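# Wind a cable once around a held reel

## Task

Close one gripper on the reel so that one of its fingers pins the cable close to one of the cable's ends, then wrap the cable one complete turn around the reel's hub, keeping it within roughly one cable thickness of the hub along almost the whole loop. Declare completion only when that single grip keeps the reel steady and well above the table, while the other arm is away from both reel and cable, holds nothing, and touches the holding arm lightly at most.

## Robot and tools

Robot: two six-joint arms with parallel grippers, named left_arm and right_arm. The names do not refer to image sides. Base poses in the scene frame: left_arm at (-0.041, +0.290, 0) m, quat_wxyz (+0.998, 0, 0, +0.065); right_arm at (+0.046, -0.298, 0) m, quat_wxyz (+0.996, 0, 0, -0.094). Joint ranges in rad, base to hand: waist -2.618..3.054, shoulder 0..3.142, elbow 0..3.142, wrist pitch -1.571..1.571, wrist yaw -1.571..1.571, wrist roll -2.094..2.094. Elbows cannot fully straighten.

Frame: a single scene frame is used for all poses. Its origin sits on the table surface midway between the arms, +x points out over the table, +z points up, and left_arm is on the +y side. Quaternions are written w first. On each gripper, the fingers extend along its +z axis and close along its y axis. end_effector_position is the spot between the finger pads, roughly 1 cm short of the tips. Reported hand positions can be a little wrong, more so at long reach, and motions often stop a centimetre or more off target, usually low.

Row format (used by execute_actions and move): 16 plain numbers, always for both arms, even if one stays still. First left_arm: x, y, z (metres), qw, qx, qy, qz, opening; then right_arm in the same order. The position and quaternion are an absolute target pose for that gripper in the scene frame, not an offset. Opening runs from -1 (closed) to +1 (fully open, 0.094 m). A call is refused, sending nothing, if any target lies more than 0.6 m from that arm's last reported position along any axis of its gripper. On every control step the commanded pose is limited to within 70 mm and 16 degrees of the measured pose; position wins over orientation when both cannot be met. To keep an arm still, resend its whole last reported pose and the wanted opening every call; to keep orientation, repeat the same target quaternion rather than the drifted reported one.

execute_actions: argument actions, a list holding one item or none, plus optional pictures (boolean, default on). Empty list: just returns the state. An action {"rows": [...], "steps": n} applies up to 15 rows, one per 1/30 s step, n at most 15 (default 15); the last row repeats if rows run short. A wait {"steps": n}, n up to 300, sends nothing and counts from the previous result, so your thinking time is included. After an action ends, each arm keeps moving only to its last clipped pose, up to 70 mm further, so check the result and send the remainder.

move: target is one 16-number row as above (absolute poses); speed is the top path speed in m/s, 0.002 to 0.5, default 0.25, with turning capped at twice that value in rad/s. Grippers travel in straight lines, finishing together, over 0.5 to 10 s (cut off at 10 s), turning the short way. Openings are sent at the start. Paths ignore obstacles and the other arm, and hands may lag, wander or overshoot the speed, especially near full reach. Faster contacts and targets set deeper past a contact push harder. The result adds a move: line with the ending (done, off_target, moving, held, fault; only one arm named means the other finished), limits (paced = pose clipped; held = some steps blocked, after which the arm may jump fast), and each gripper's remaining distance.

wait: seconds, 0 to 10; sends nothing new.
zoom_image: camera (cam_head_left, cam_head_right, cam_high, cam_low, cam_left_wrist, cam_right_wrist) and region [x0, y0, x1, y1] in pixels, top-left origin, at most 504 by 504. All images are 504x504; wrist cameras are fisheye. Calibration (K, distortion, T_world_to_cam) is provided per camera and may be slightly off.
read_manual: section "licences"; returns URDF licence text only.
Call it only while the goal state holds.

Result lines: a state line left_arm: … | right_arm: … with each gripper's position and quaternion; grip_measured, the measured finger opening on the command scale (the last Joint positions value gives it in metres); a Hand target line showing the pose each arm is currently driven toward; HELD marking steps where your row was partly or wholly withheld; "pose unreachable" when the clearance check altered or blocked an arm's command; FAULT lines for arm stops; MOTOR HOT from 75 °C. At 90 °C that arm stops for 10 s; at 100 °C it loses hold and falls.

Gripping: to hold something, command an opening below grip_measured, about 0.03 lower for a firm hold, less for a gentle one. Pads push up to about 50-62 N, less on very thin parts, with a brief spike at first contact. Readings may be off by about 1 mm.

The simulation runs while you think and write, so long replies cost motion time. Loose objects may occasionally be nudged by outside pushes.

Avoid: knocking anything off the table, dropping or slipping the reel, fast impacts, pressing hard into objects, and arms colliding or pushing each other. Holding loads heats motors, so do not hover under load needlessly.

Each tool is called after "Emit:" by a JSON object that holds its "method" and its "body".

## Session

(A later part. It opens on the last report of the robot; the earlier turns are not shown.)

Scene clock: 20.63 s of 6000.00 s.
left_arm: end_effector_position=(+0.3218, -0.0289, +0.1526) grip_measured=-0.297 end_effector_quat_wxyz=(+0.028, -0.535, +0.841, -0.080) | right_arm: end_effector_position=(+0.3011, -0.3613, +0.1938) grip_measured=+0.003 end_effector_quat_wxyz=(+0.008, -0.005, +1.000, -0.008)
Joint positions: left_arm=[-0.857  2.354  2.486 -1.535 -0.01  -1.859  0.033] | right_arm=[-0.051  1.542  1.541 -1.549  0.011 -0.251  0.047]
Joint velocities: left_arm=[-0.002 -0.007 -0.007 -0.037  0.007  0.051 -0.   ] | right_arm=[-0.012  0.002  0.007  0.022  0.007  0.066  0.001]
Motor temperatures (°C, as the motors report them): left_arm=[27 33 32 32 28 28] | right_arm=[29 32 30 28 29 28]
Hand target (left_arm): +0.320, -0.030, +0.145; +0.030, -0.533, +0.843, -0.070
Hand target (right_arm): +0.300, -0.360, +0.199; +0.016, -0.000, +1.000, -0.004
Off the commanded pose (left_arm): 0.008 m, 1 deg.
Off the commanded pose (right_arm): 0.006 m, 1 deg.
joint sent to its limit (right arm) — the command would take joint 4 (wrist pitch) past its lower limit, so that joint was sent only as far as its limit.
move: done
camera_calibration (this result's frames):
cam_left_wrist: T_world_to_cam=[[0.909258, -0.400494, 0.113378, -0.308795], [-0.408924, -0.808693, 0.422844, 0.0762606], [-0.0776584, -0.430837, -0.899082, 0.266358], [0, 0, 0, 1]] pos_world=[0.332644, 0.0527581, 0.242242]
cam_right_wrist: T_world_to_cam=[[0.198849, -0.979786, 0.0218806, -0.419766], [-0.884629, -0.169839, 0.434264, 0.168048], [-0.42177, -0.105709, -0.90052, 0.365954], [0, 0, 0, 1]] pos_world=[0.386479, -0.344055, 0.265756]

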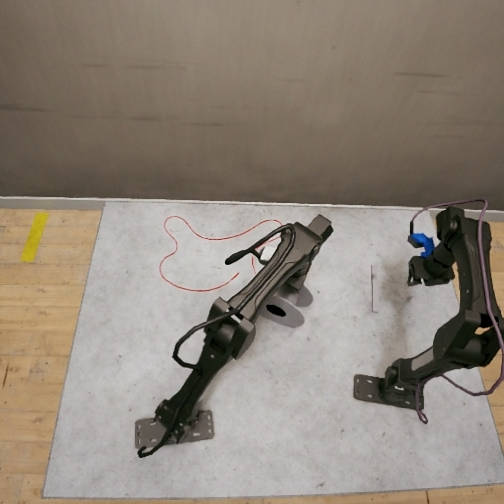

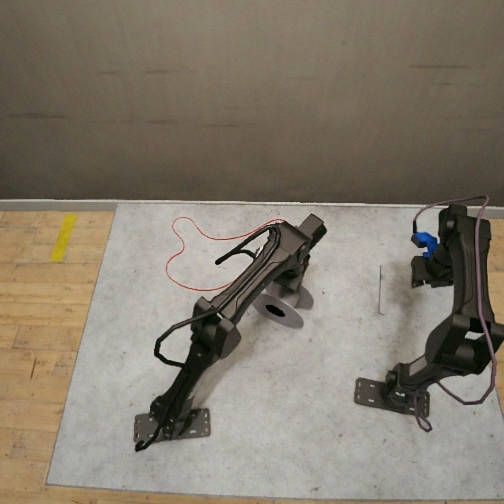

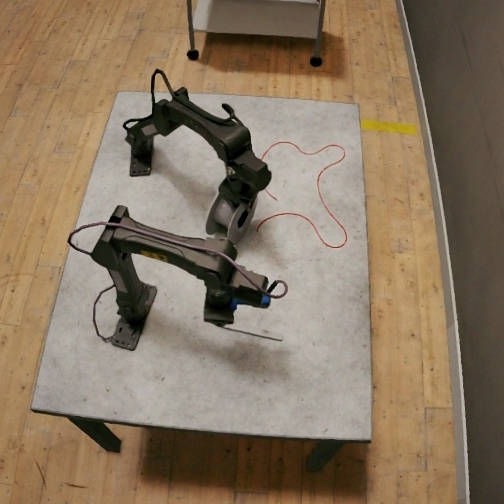

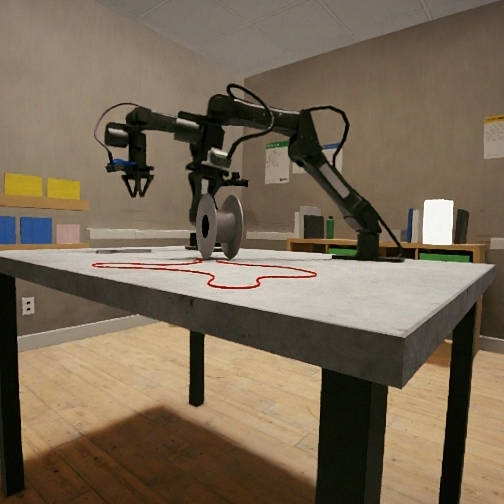

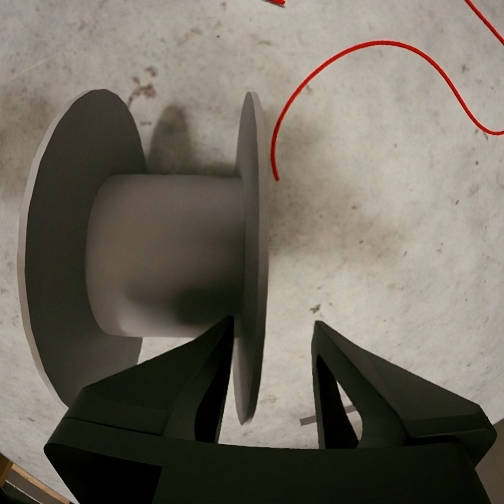

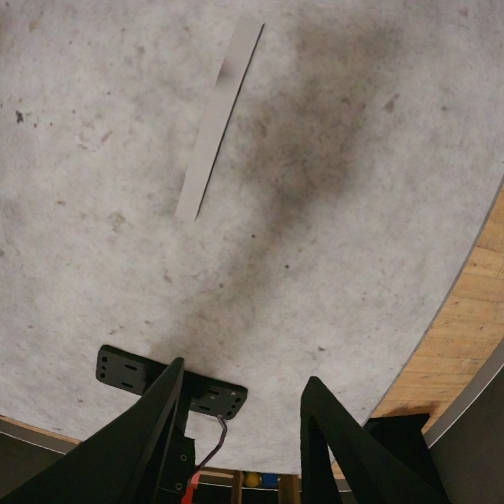

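Emit:
{"method": "move", "body": {"target": [0.314,-0.027,0.135,0.03,-0.53,0.84,-0.07,-0.3,0.3,-0.3,0.15,0,0,1,0,0], "speed": 0.05}}

Emit:
{"method": "move", "body": {"target": [0.314,-0.027,0.135,0.03,-0.53,0.84,-0.07,-1,0.3,-0.3,0.15,0,0,1,0,0]}}

Emit:
{"method": "move", "body": {"target": [0.28,0.05,0.24,0.1,-0.53,0.82,-0.19,-1,0.3,-0.3,0.15,0,0,1,0,0], "speed": 0.1}}

Emit:
{"method": "move", "body": {"target": [0.17,0.2,0.4,0.352,-0.375,0.624,-0.588,-1,0.36,-0.02,0.09,0,-0.5,0.866,0,0], "speed": 0.12}}

Scene clock: 32.17 s of 6000.00 s.
left_arm: end_effector_position=(+0.3212, -0.0283, +0.1449) grip_measured=-0.297 end_effector_quat_wxyz=(+0.030, -0.534, +0.840, -0.087) | right_arm: end_effector_position=(+0.3012, -0.3042, +0.1483) grip_measured=+0.003 end_effector_quat_wxyz=(-0.011, -0.000, +1.000, -0.003)
Joint positions: left_arm=[-0.857  2.295  2.347 -1.438 -0.01  -1.859  0.033] | right_arm=[ 0.165  1.528  1.345 -1.41   0.006 -0.024  0.047]
Joint velocities: left_arm=[ 0.012 -0.012  0.007 -0.007 -0.051  0.037  0.001] | right_arm=[-0.002 -0.002  0.002  0.022 -0.007  0.095  0.   ]
Motor temperatures (°C, as the motors report them): left_arm=[27 35 32 32 28 28] | right_arm=[29 32 30 28 29 28]
Hand target (left_arm): +0.314, -0.027, +0.135; +0.030, -0.532, +0.843, -0.070
Hand target (right_arm): +0.301, -0.300, +0.150; +0.001, -0.000, +1.000, +0.003
Off the commanded pose (left_arm): 0.012 m, 2 deg.
Off the commanded pose (right_arm): 0.005 m, 1 deg.
After step 180, 3.63 s passed at rest.
move: off_target (left_arm)
camera_calibration (this result's frames):
cam_left_wrist: T_world_to_cam=[[0.907769, -0.399146, 0.128986, -0.30895], [-0.414179, -0.804209, 0.426267, 0.0810779], [-0.0664108, -0.440375, -0.895354, 0.255211], [0, 0, 0, 1]] pos_world=[0.330985, 0.0542761, 0.233794]
cam_right_wrist: T_world_to_cam=[[0.188847, -0.981996, 0.00452941, -0.357949], [-0.868724, -0.164909, 0.467036, 0.189457], [-0.457881, -0.092133, -0.884227, 0.343705], [0, 0, 0, 1]] pos_world=[0.38956, -0.288595, 0.217051]

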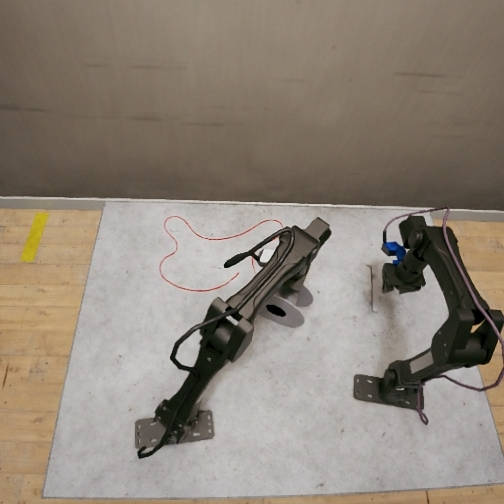

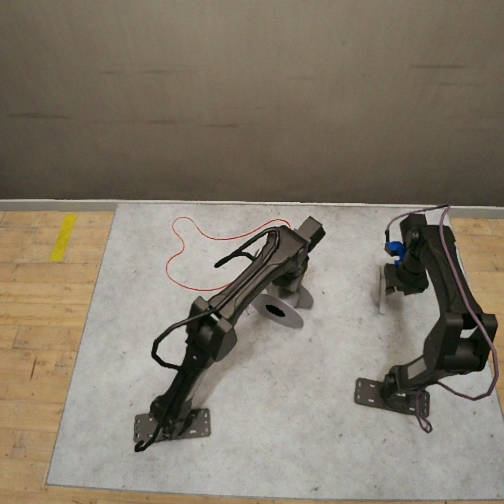

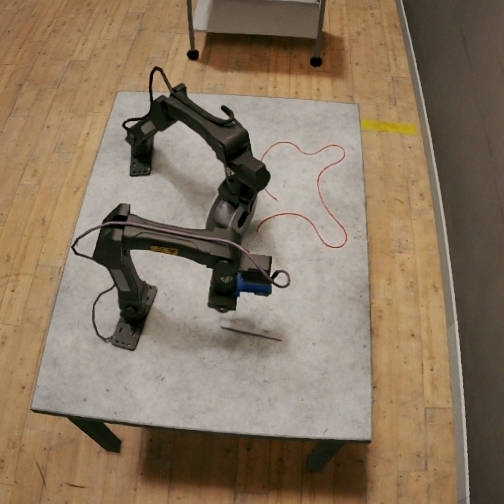

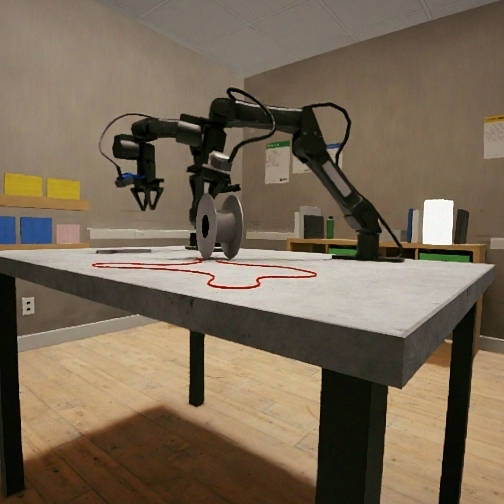

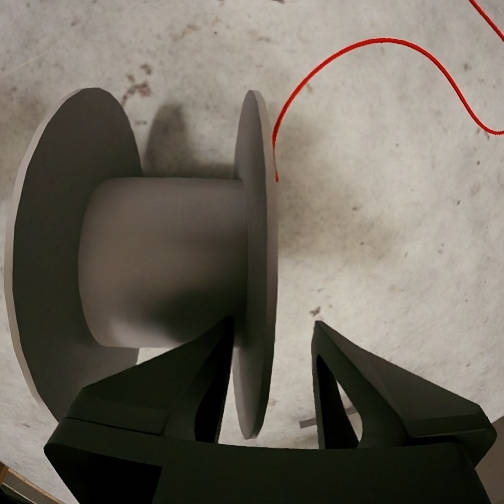

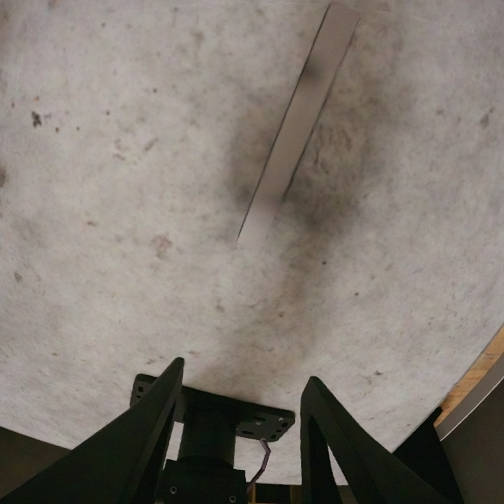

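Scene clock: 32.87 s of 6000.00 s.
left_arm: end_effector_position=(+0.3090, -0.0219, +0.1491) grip_measured=-0.944 end_effector_quat_wxyz=(+0.017, -0.535, +0.842, -0.071) | right_arm: end_effector_position=(+0.3012, -0.3042, +0.1483) grip_measured=+0.003 end_effector_quat_wxyz=(-0.011, +0.002, +1.000, -0.003)
Joint positions: left_arm=[-0.858  2.279  2.343 -1.488  0.005 -1.861  0.003] | right_arm=[ 0.165  1.528  1.345 -1.41   0.006 -0.019  0.047]
Joint velocities: left_arm=[ 0.002 -0.002 -0.002  0.022  0.022 -0.066 -0.001] | right_arm=[ 0.007 -0.002  0.002  0.007 -0.037 -0.037 -0.001]
Motor temperatures (°C, as the motors report them): left_arm=[27 35 32 32 28 28] | right_arm=[29 32 30 28 29 28]
Hand target (left_arm): +0.313, -0.027, +0.135; +0.029, -0.532, +0.843, -0.069
Hand target (right_arm): +0.300, -0.300, +0.150; -0.000, +0.000, +1.000, +0.000
Off the commanded pose (left_arm): 0.016 m, 2 deg.
Off the commanded pose (right_arm): 0.005 m, 1 deg.
move: off_target (left_arm)
camera_calibration (this result's frames):
cam_left_wrist: T_world_to_cam=[[0.911389, -0.401932, 0.088439, -0.290989], [-0.398768, -0.809323, 0.431255, 0.0737467], [-0.101759, -0.428308, -0.897885, 0.272605], [0, 0, 0, 1]] pos_world=[0.322352, 0.0594861, 0.238699]
cam_right_wrist: T_world_to_cam=[[0.183976, -0.98292, 0.00464331, -0.35678], [-0.869543, -0.160548, 0.467032, 0.191031], [-0.45831, -0.0899601, -0.884228, 0.344496], [0, 0, 0, 1]] pos_world=[0.389634, -0.289026, 0.217052]

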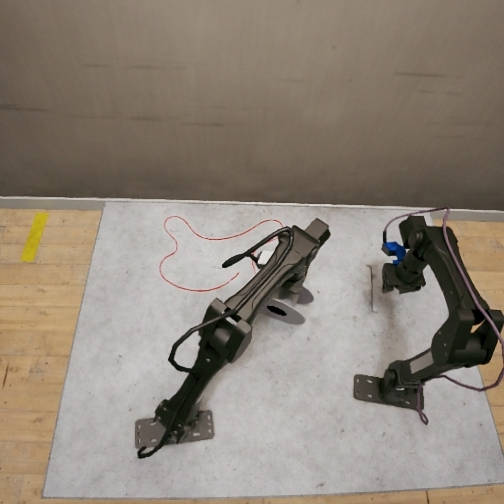

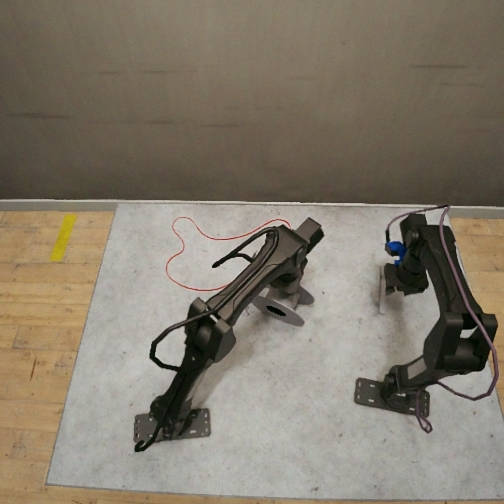

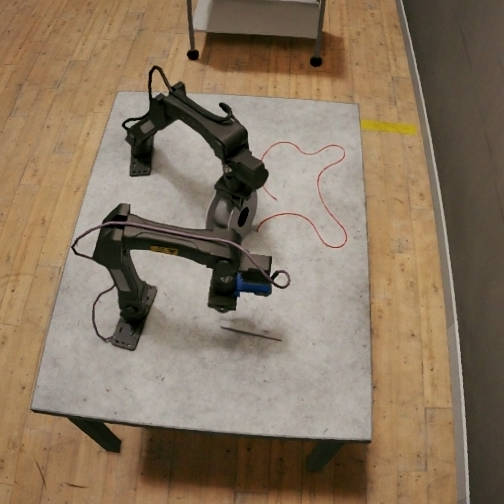

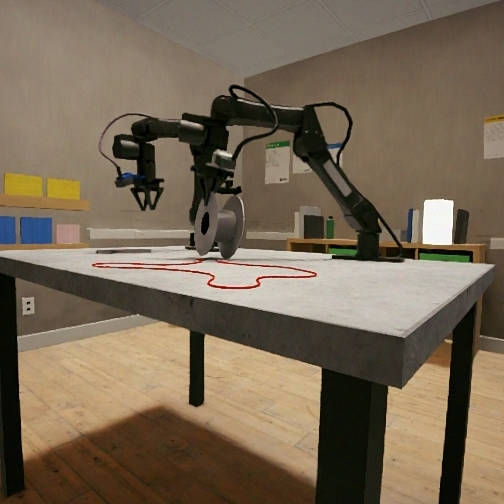

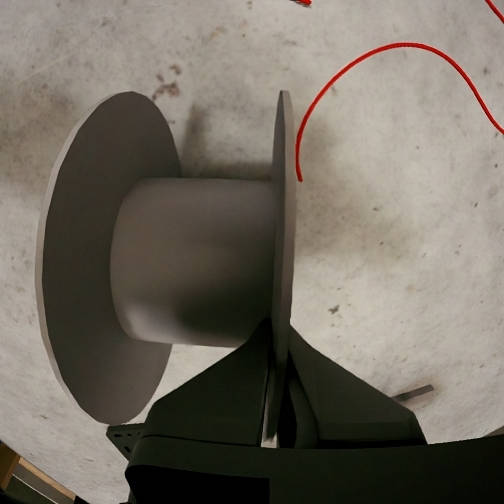

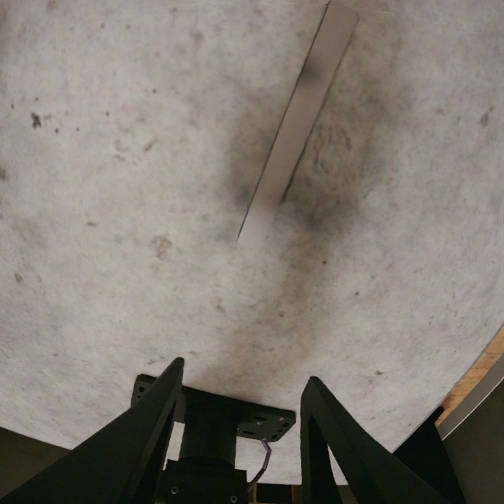

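Scene clock: 34.73 s of 6000.00 s.
left_arm: end_effector_position=(+0.2773, +0.0458, +0.2306) grip_measured=-0.943 end_effector_quat_wxyz=(+0.085, -0.530, +0.826, -0.173) | right_arm: end_effector_position=(+0.3012, -0.3042, +0.1483) grip_measured=+0.003 end_effector_quat_wxyz=(-0.011, +0.003, +1.000, -0.003)
Joint positions: left_arm=[-0.81   1.76   1.855 -1.282 -0.052 -1.81   0.003] | right_arm=[ 0.165  1.528  1.345 -1.41   0.006 -0.019  0.047]
Joint velocities: left_arm=[-0.027  0.012  0.007  0.007  0.007 -0.022  0.   ] | right_arm=[ 0.017  0.012 -0.007 -0.11   0.081 -0.037 -0.001]
Motor temperatures (°C, as the motors report them): left_arm=[27 35 32 32 28 28] | right_arm=[29 32 30 28 29 28]
Hand target (left_arm): +0.282, +0.050, +0.241; +0.100, -0.529, +0.821, -0.190
Hand target (right_arm): +0.300, -0.300, +0.150; -0.000, +0.000, +1.000, +0.000
Off the commanded pose (left_arm): 0.011 m, 3 deg.
Off the commanded pose (right_arm): 0.005 m, 1 deg.
move: off_target (left_arm)
camera_calibration (this result's frames):
cam_left_wrist: T_world_to_cam=[[0.869752, -0.368993, 0.327682, -0.287186], [-0.483001, -0.772681, 0.411916, 0.106841], [0.1012, -0.516536, -0.850264, 0.308345], [0, 0, 0, 1]] pos_world=[0.270181, 0.135856, 0.312271]
cam_right_wrist: T_world_to_cam=[[0.183601, -0.98299, 0.00465207, -0.35669], [-0.869605, -0.160213, 0.467032, 0.191152], [-0.458342, -0.0897929, -0.884228, 0.344556], [0, 0, 0, 1]] pos_world=[0.38964, -0.289059, 0.217052]

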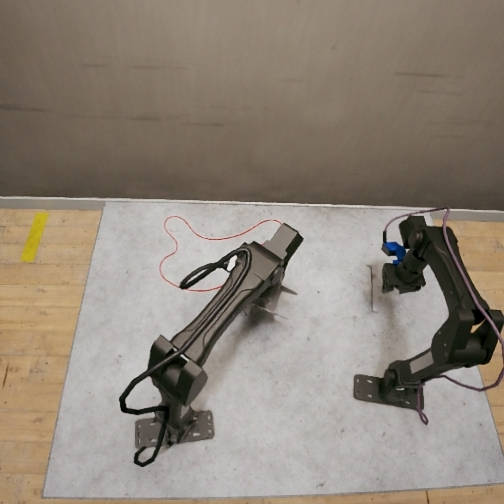

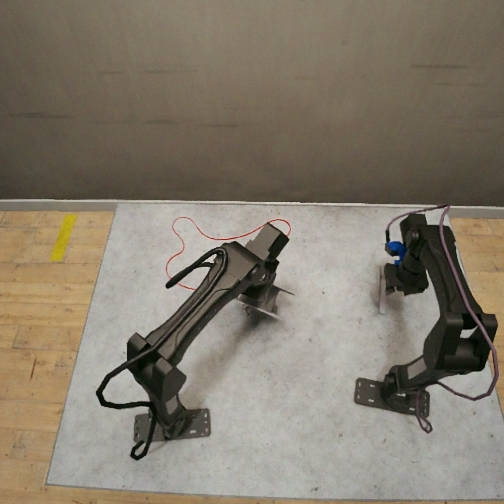

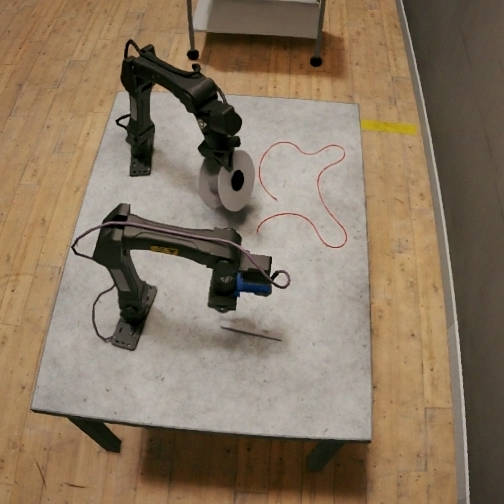

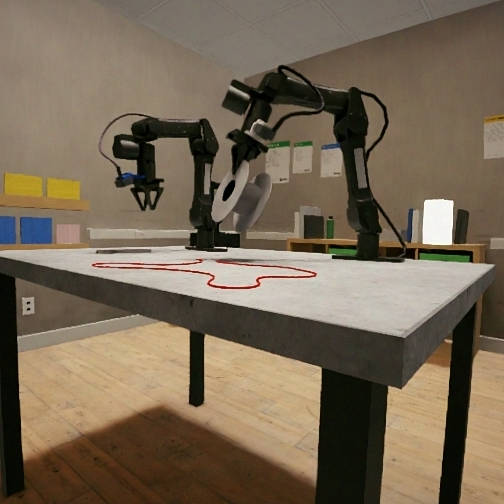

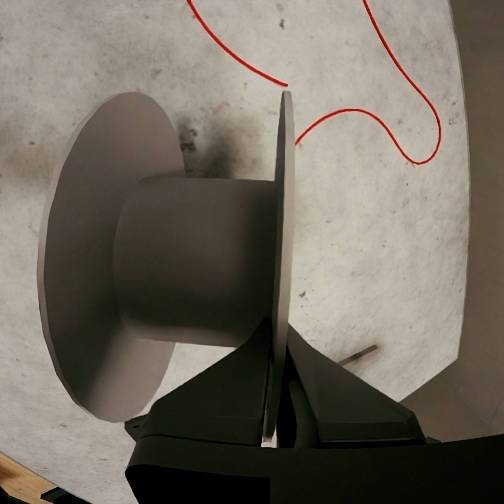

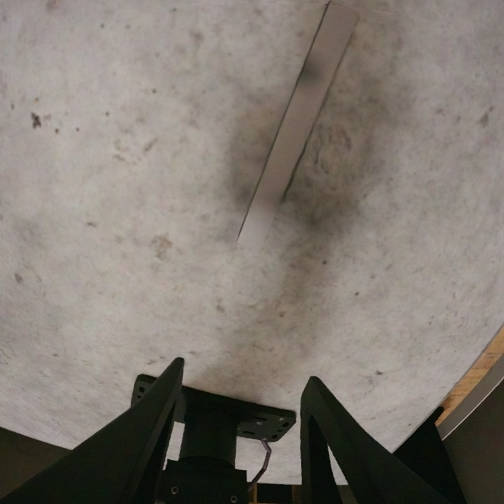

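Scene clock: 40.13 s of 6000.00 s.
left_arm: end_effector_position=(+0.1751, +0.2022, +0.3786) grip_measured=-0.943 end_effector_quat_wxyz=(+0.319, -0.401, +0.646, -0.566) | right_arm: end_effector_position=(+0.3619, -0.0233, +0.0925) grip_measured=+0.003 end_effector_quat_wxyz=(+0.006, -0.494, +0.870, +0.002)
Joint positions: left_arm=[-0.196  0.561  1.004 -0.614  0.431 -1.541  0.003] | right_arm=[ 0.902  2.143  1.904 -1.318 -0.002 -0.32   0.047]
Joint velocities: left_arm=[ 0.007  0.012  0.007 -0.037 -0.037 -0.066 -0.   ] | right_arm=[-0.002 -0.007 -0.002  0.081 -0.037 -0.139 -0.002]
Motor temperatures (°C, as the motors report them): left_arm=[27 34 32 34 28 28] | right_arm=[29 33 30 28 29 28]
Hand target (left_arm): +0.171, +0.203, +0.402; +0.351, -0.370, +0.627, -0.588
Hand target (right_arm): +0.360, -0.017, +0.092; +0.004, -0.500, +0.866, +0.009
Off the commanded pose (left_arm): 0.022 m, 6 deg.
Off the commanded pose (right_arm): 0.005 m, 1 deg.
move: off_target (left_arm)
camera_calibration (this result's frames):
cam_left_wrist: T_world_to_cam=[[0.209448, -0.042241, 0.976907, -0.385334], [-0.766394, -0.627553, 0.137179, 0.241699], [0.607266, -0.777427, -0.163813, 0.229454], [0, 0, 0, 1]] pos_world=[0.126605, 0.313785, 0.380867]
cam_right_wrist: T_world_to_cam=[[0.939897, -0.341357, 0.0082951, -0.350587], [-0.310781, -0.845141, 0.434916, 0.0998147], [-0.141451, -0.411354, -0.900433, 0.227555], [0, 0, 0, 1]] pos_world=[0.392724, 0.0582881, 0.164395]

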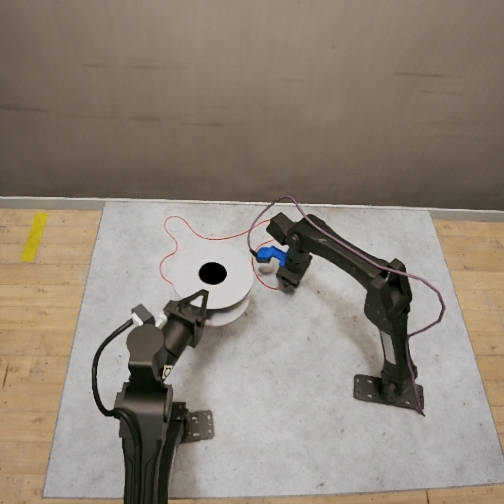

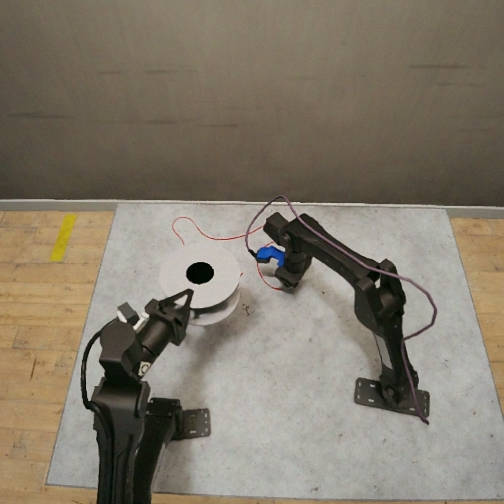

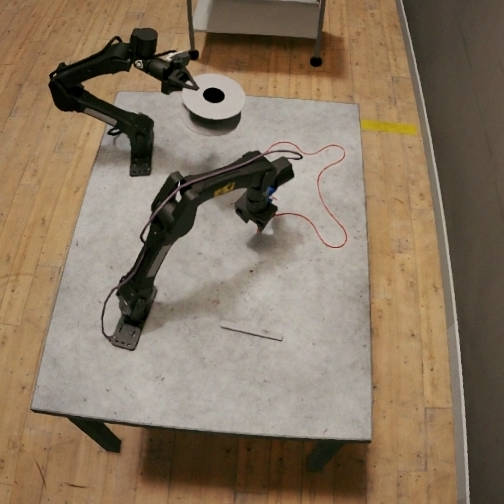

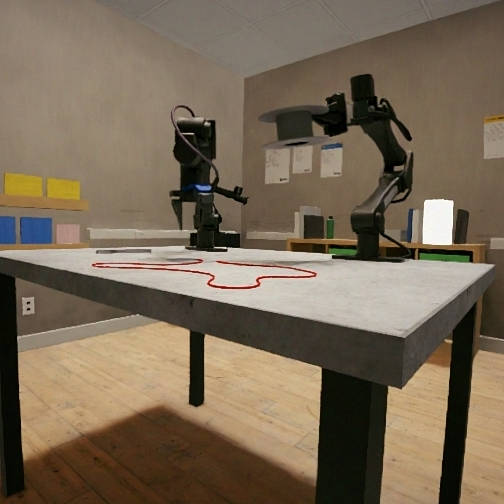

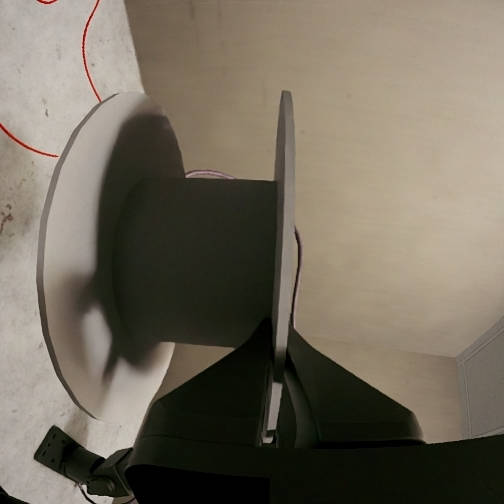

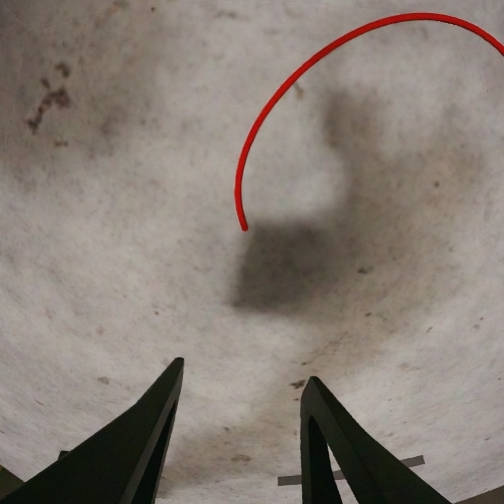

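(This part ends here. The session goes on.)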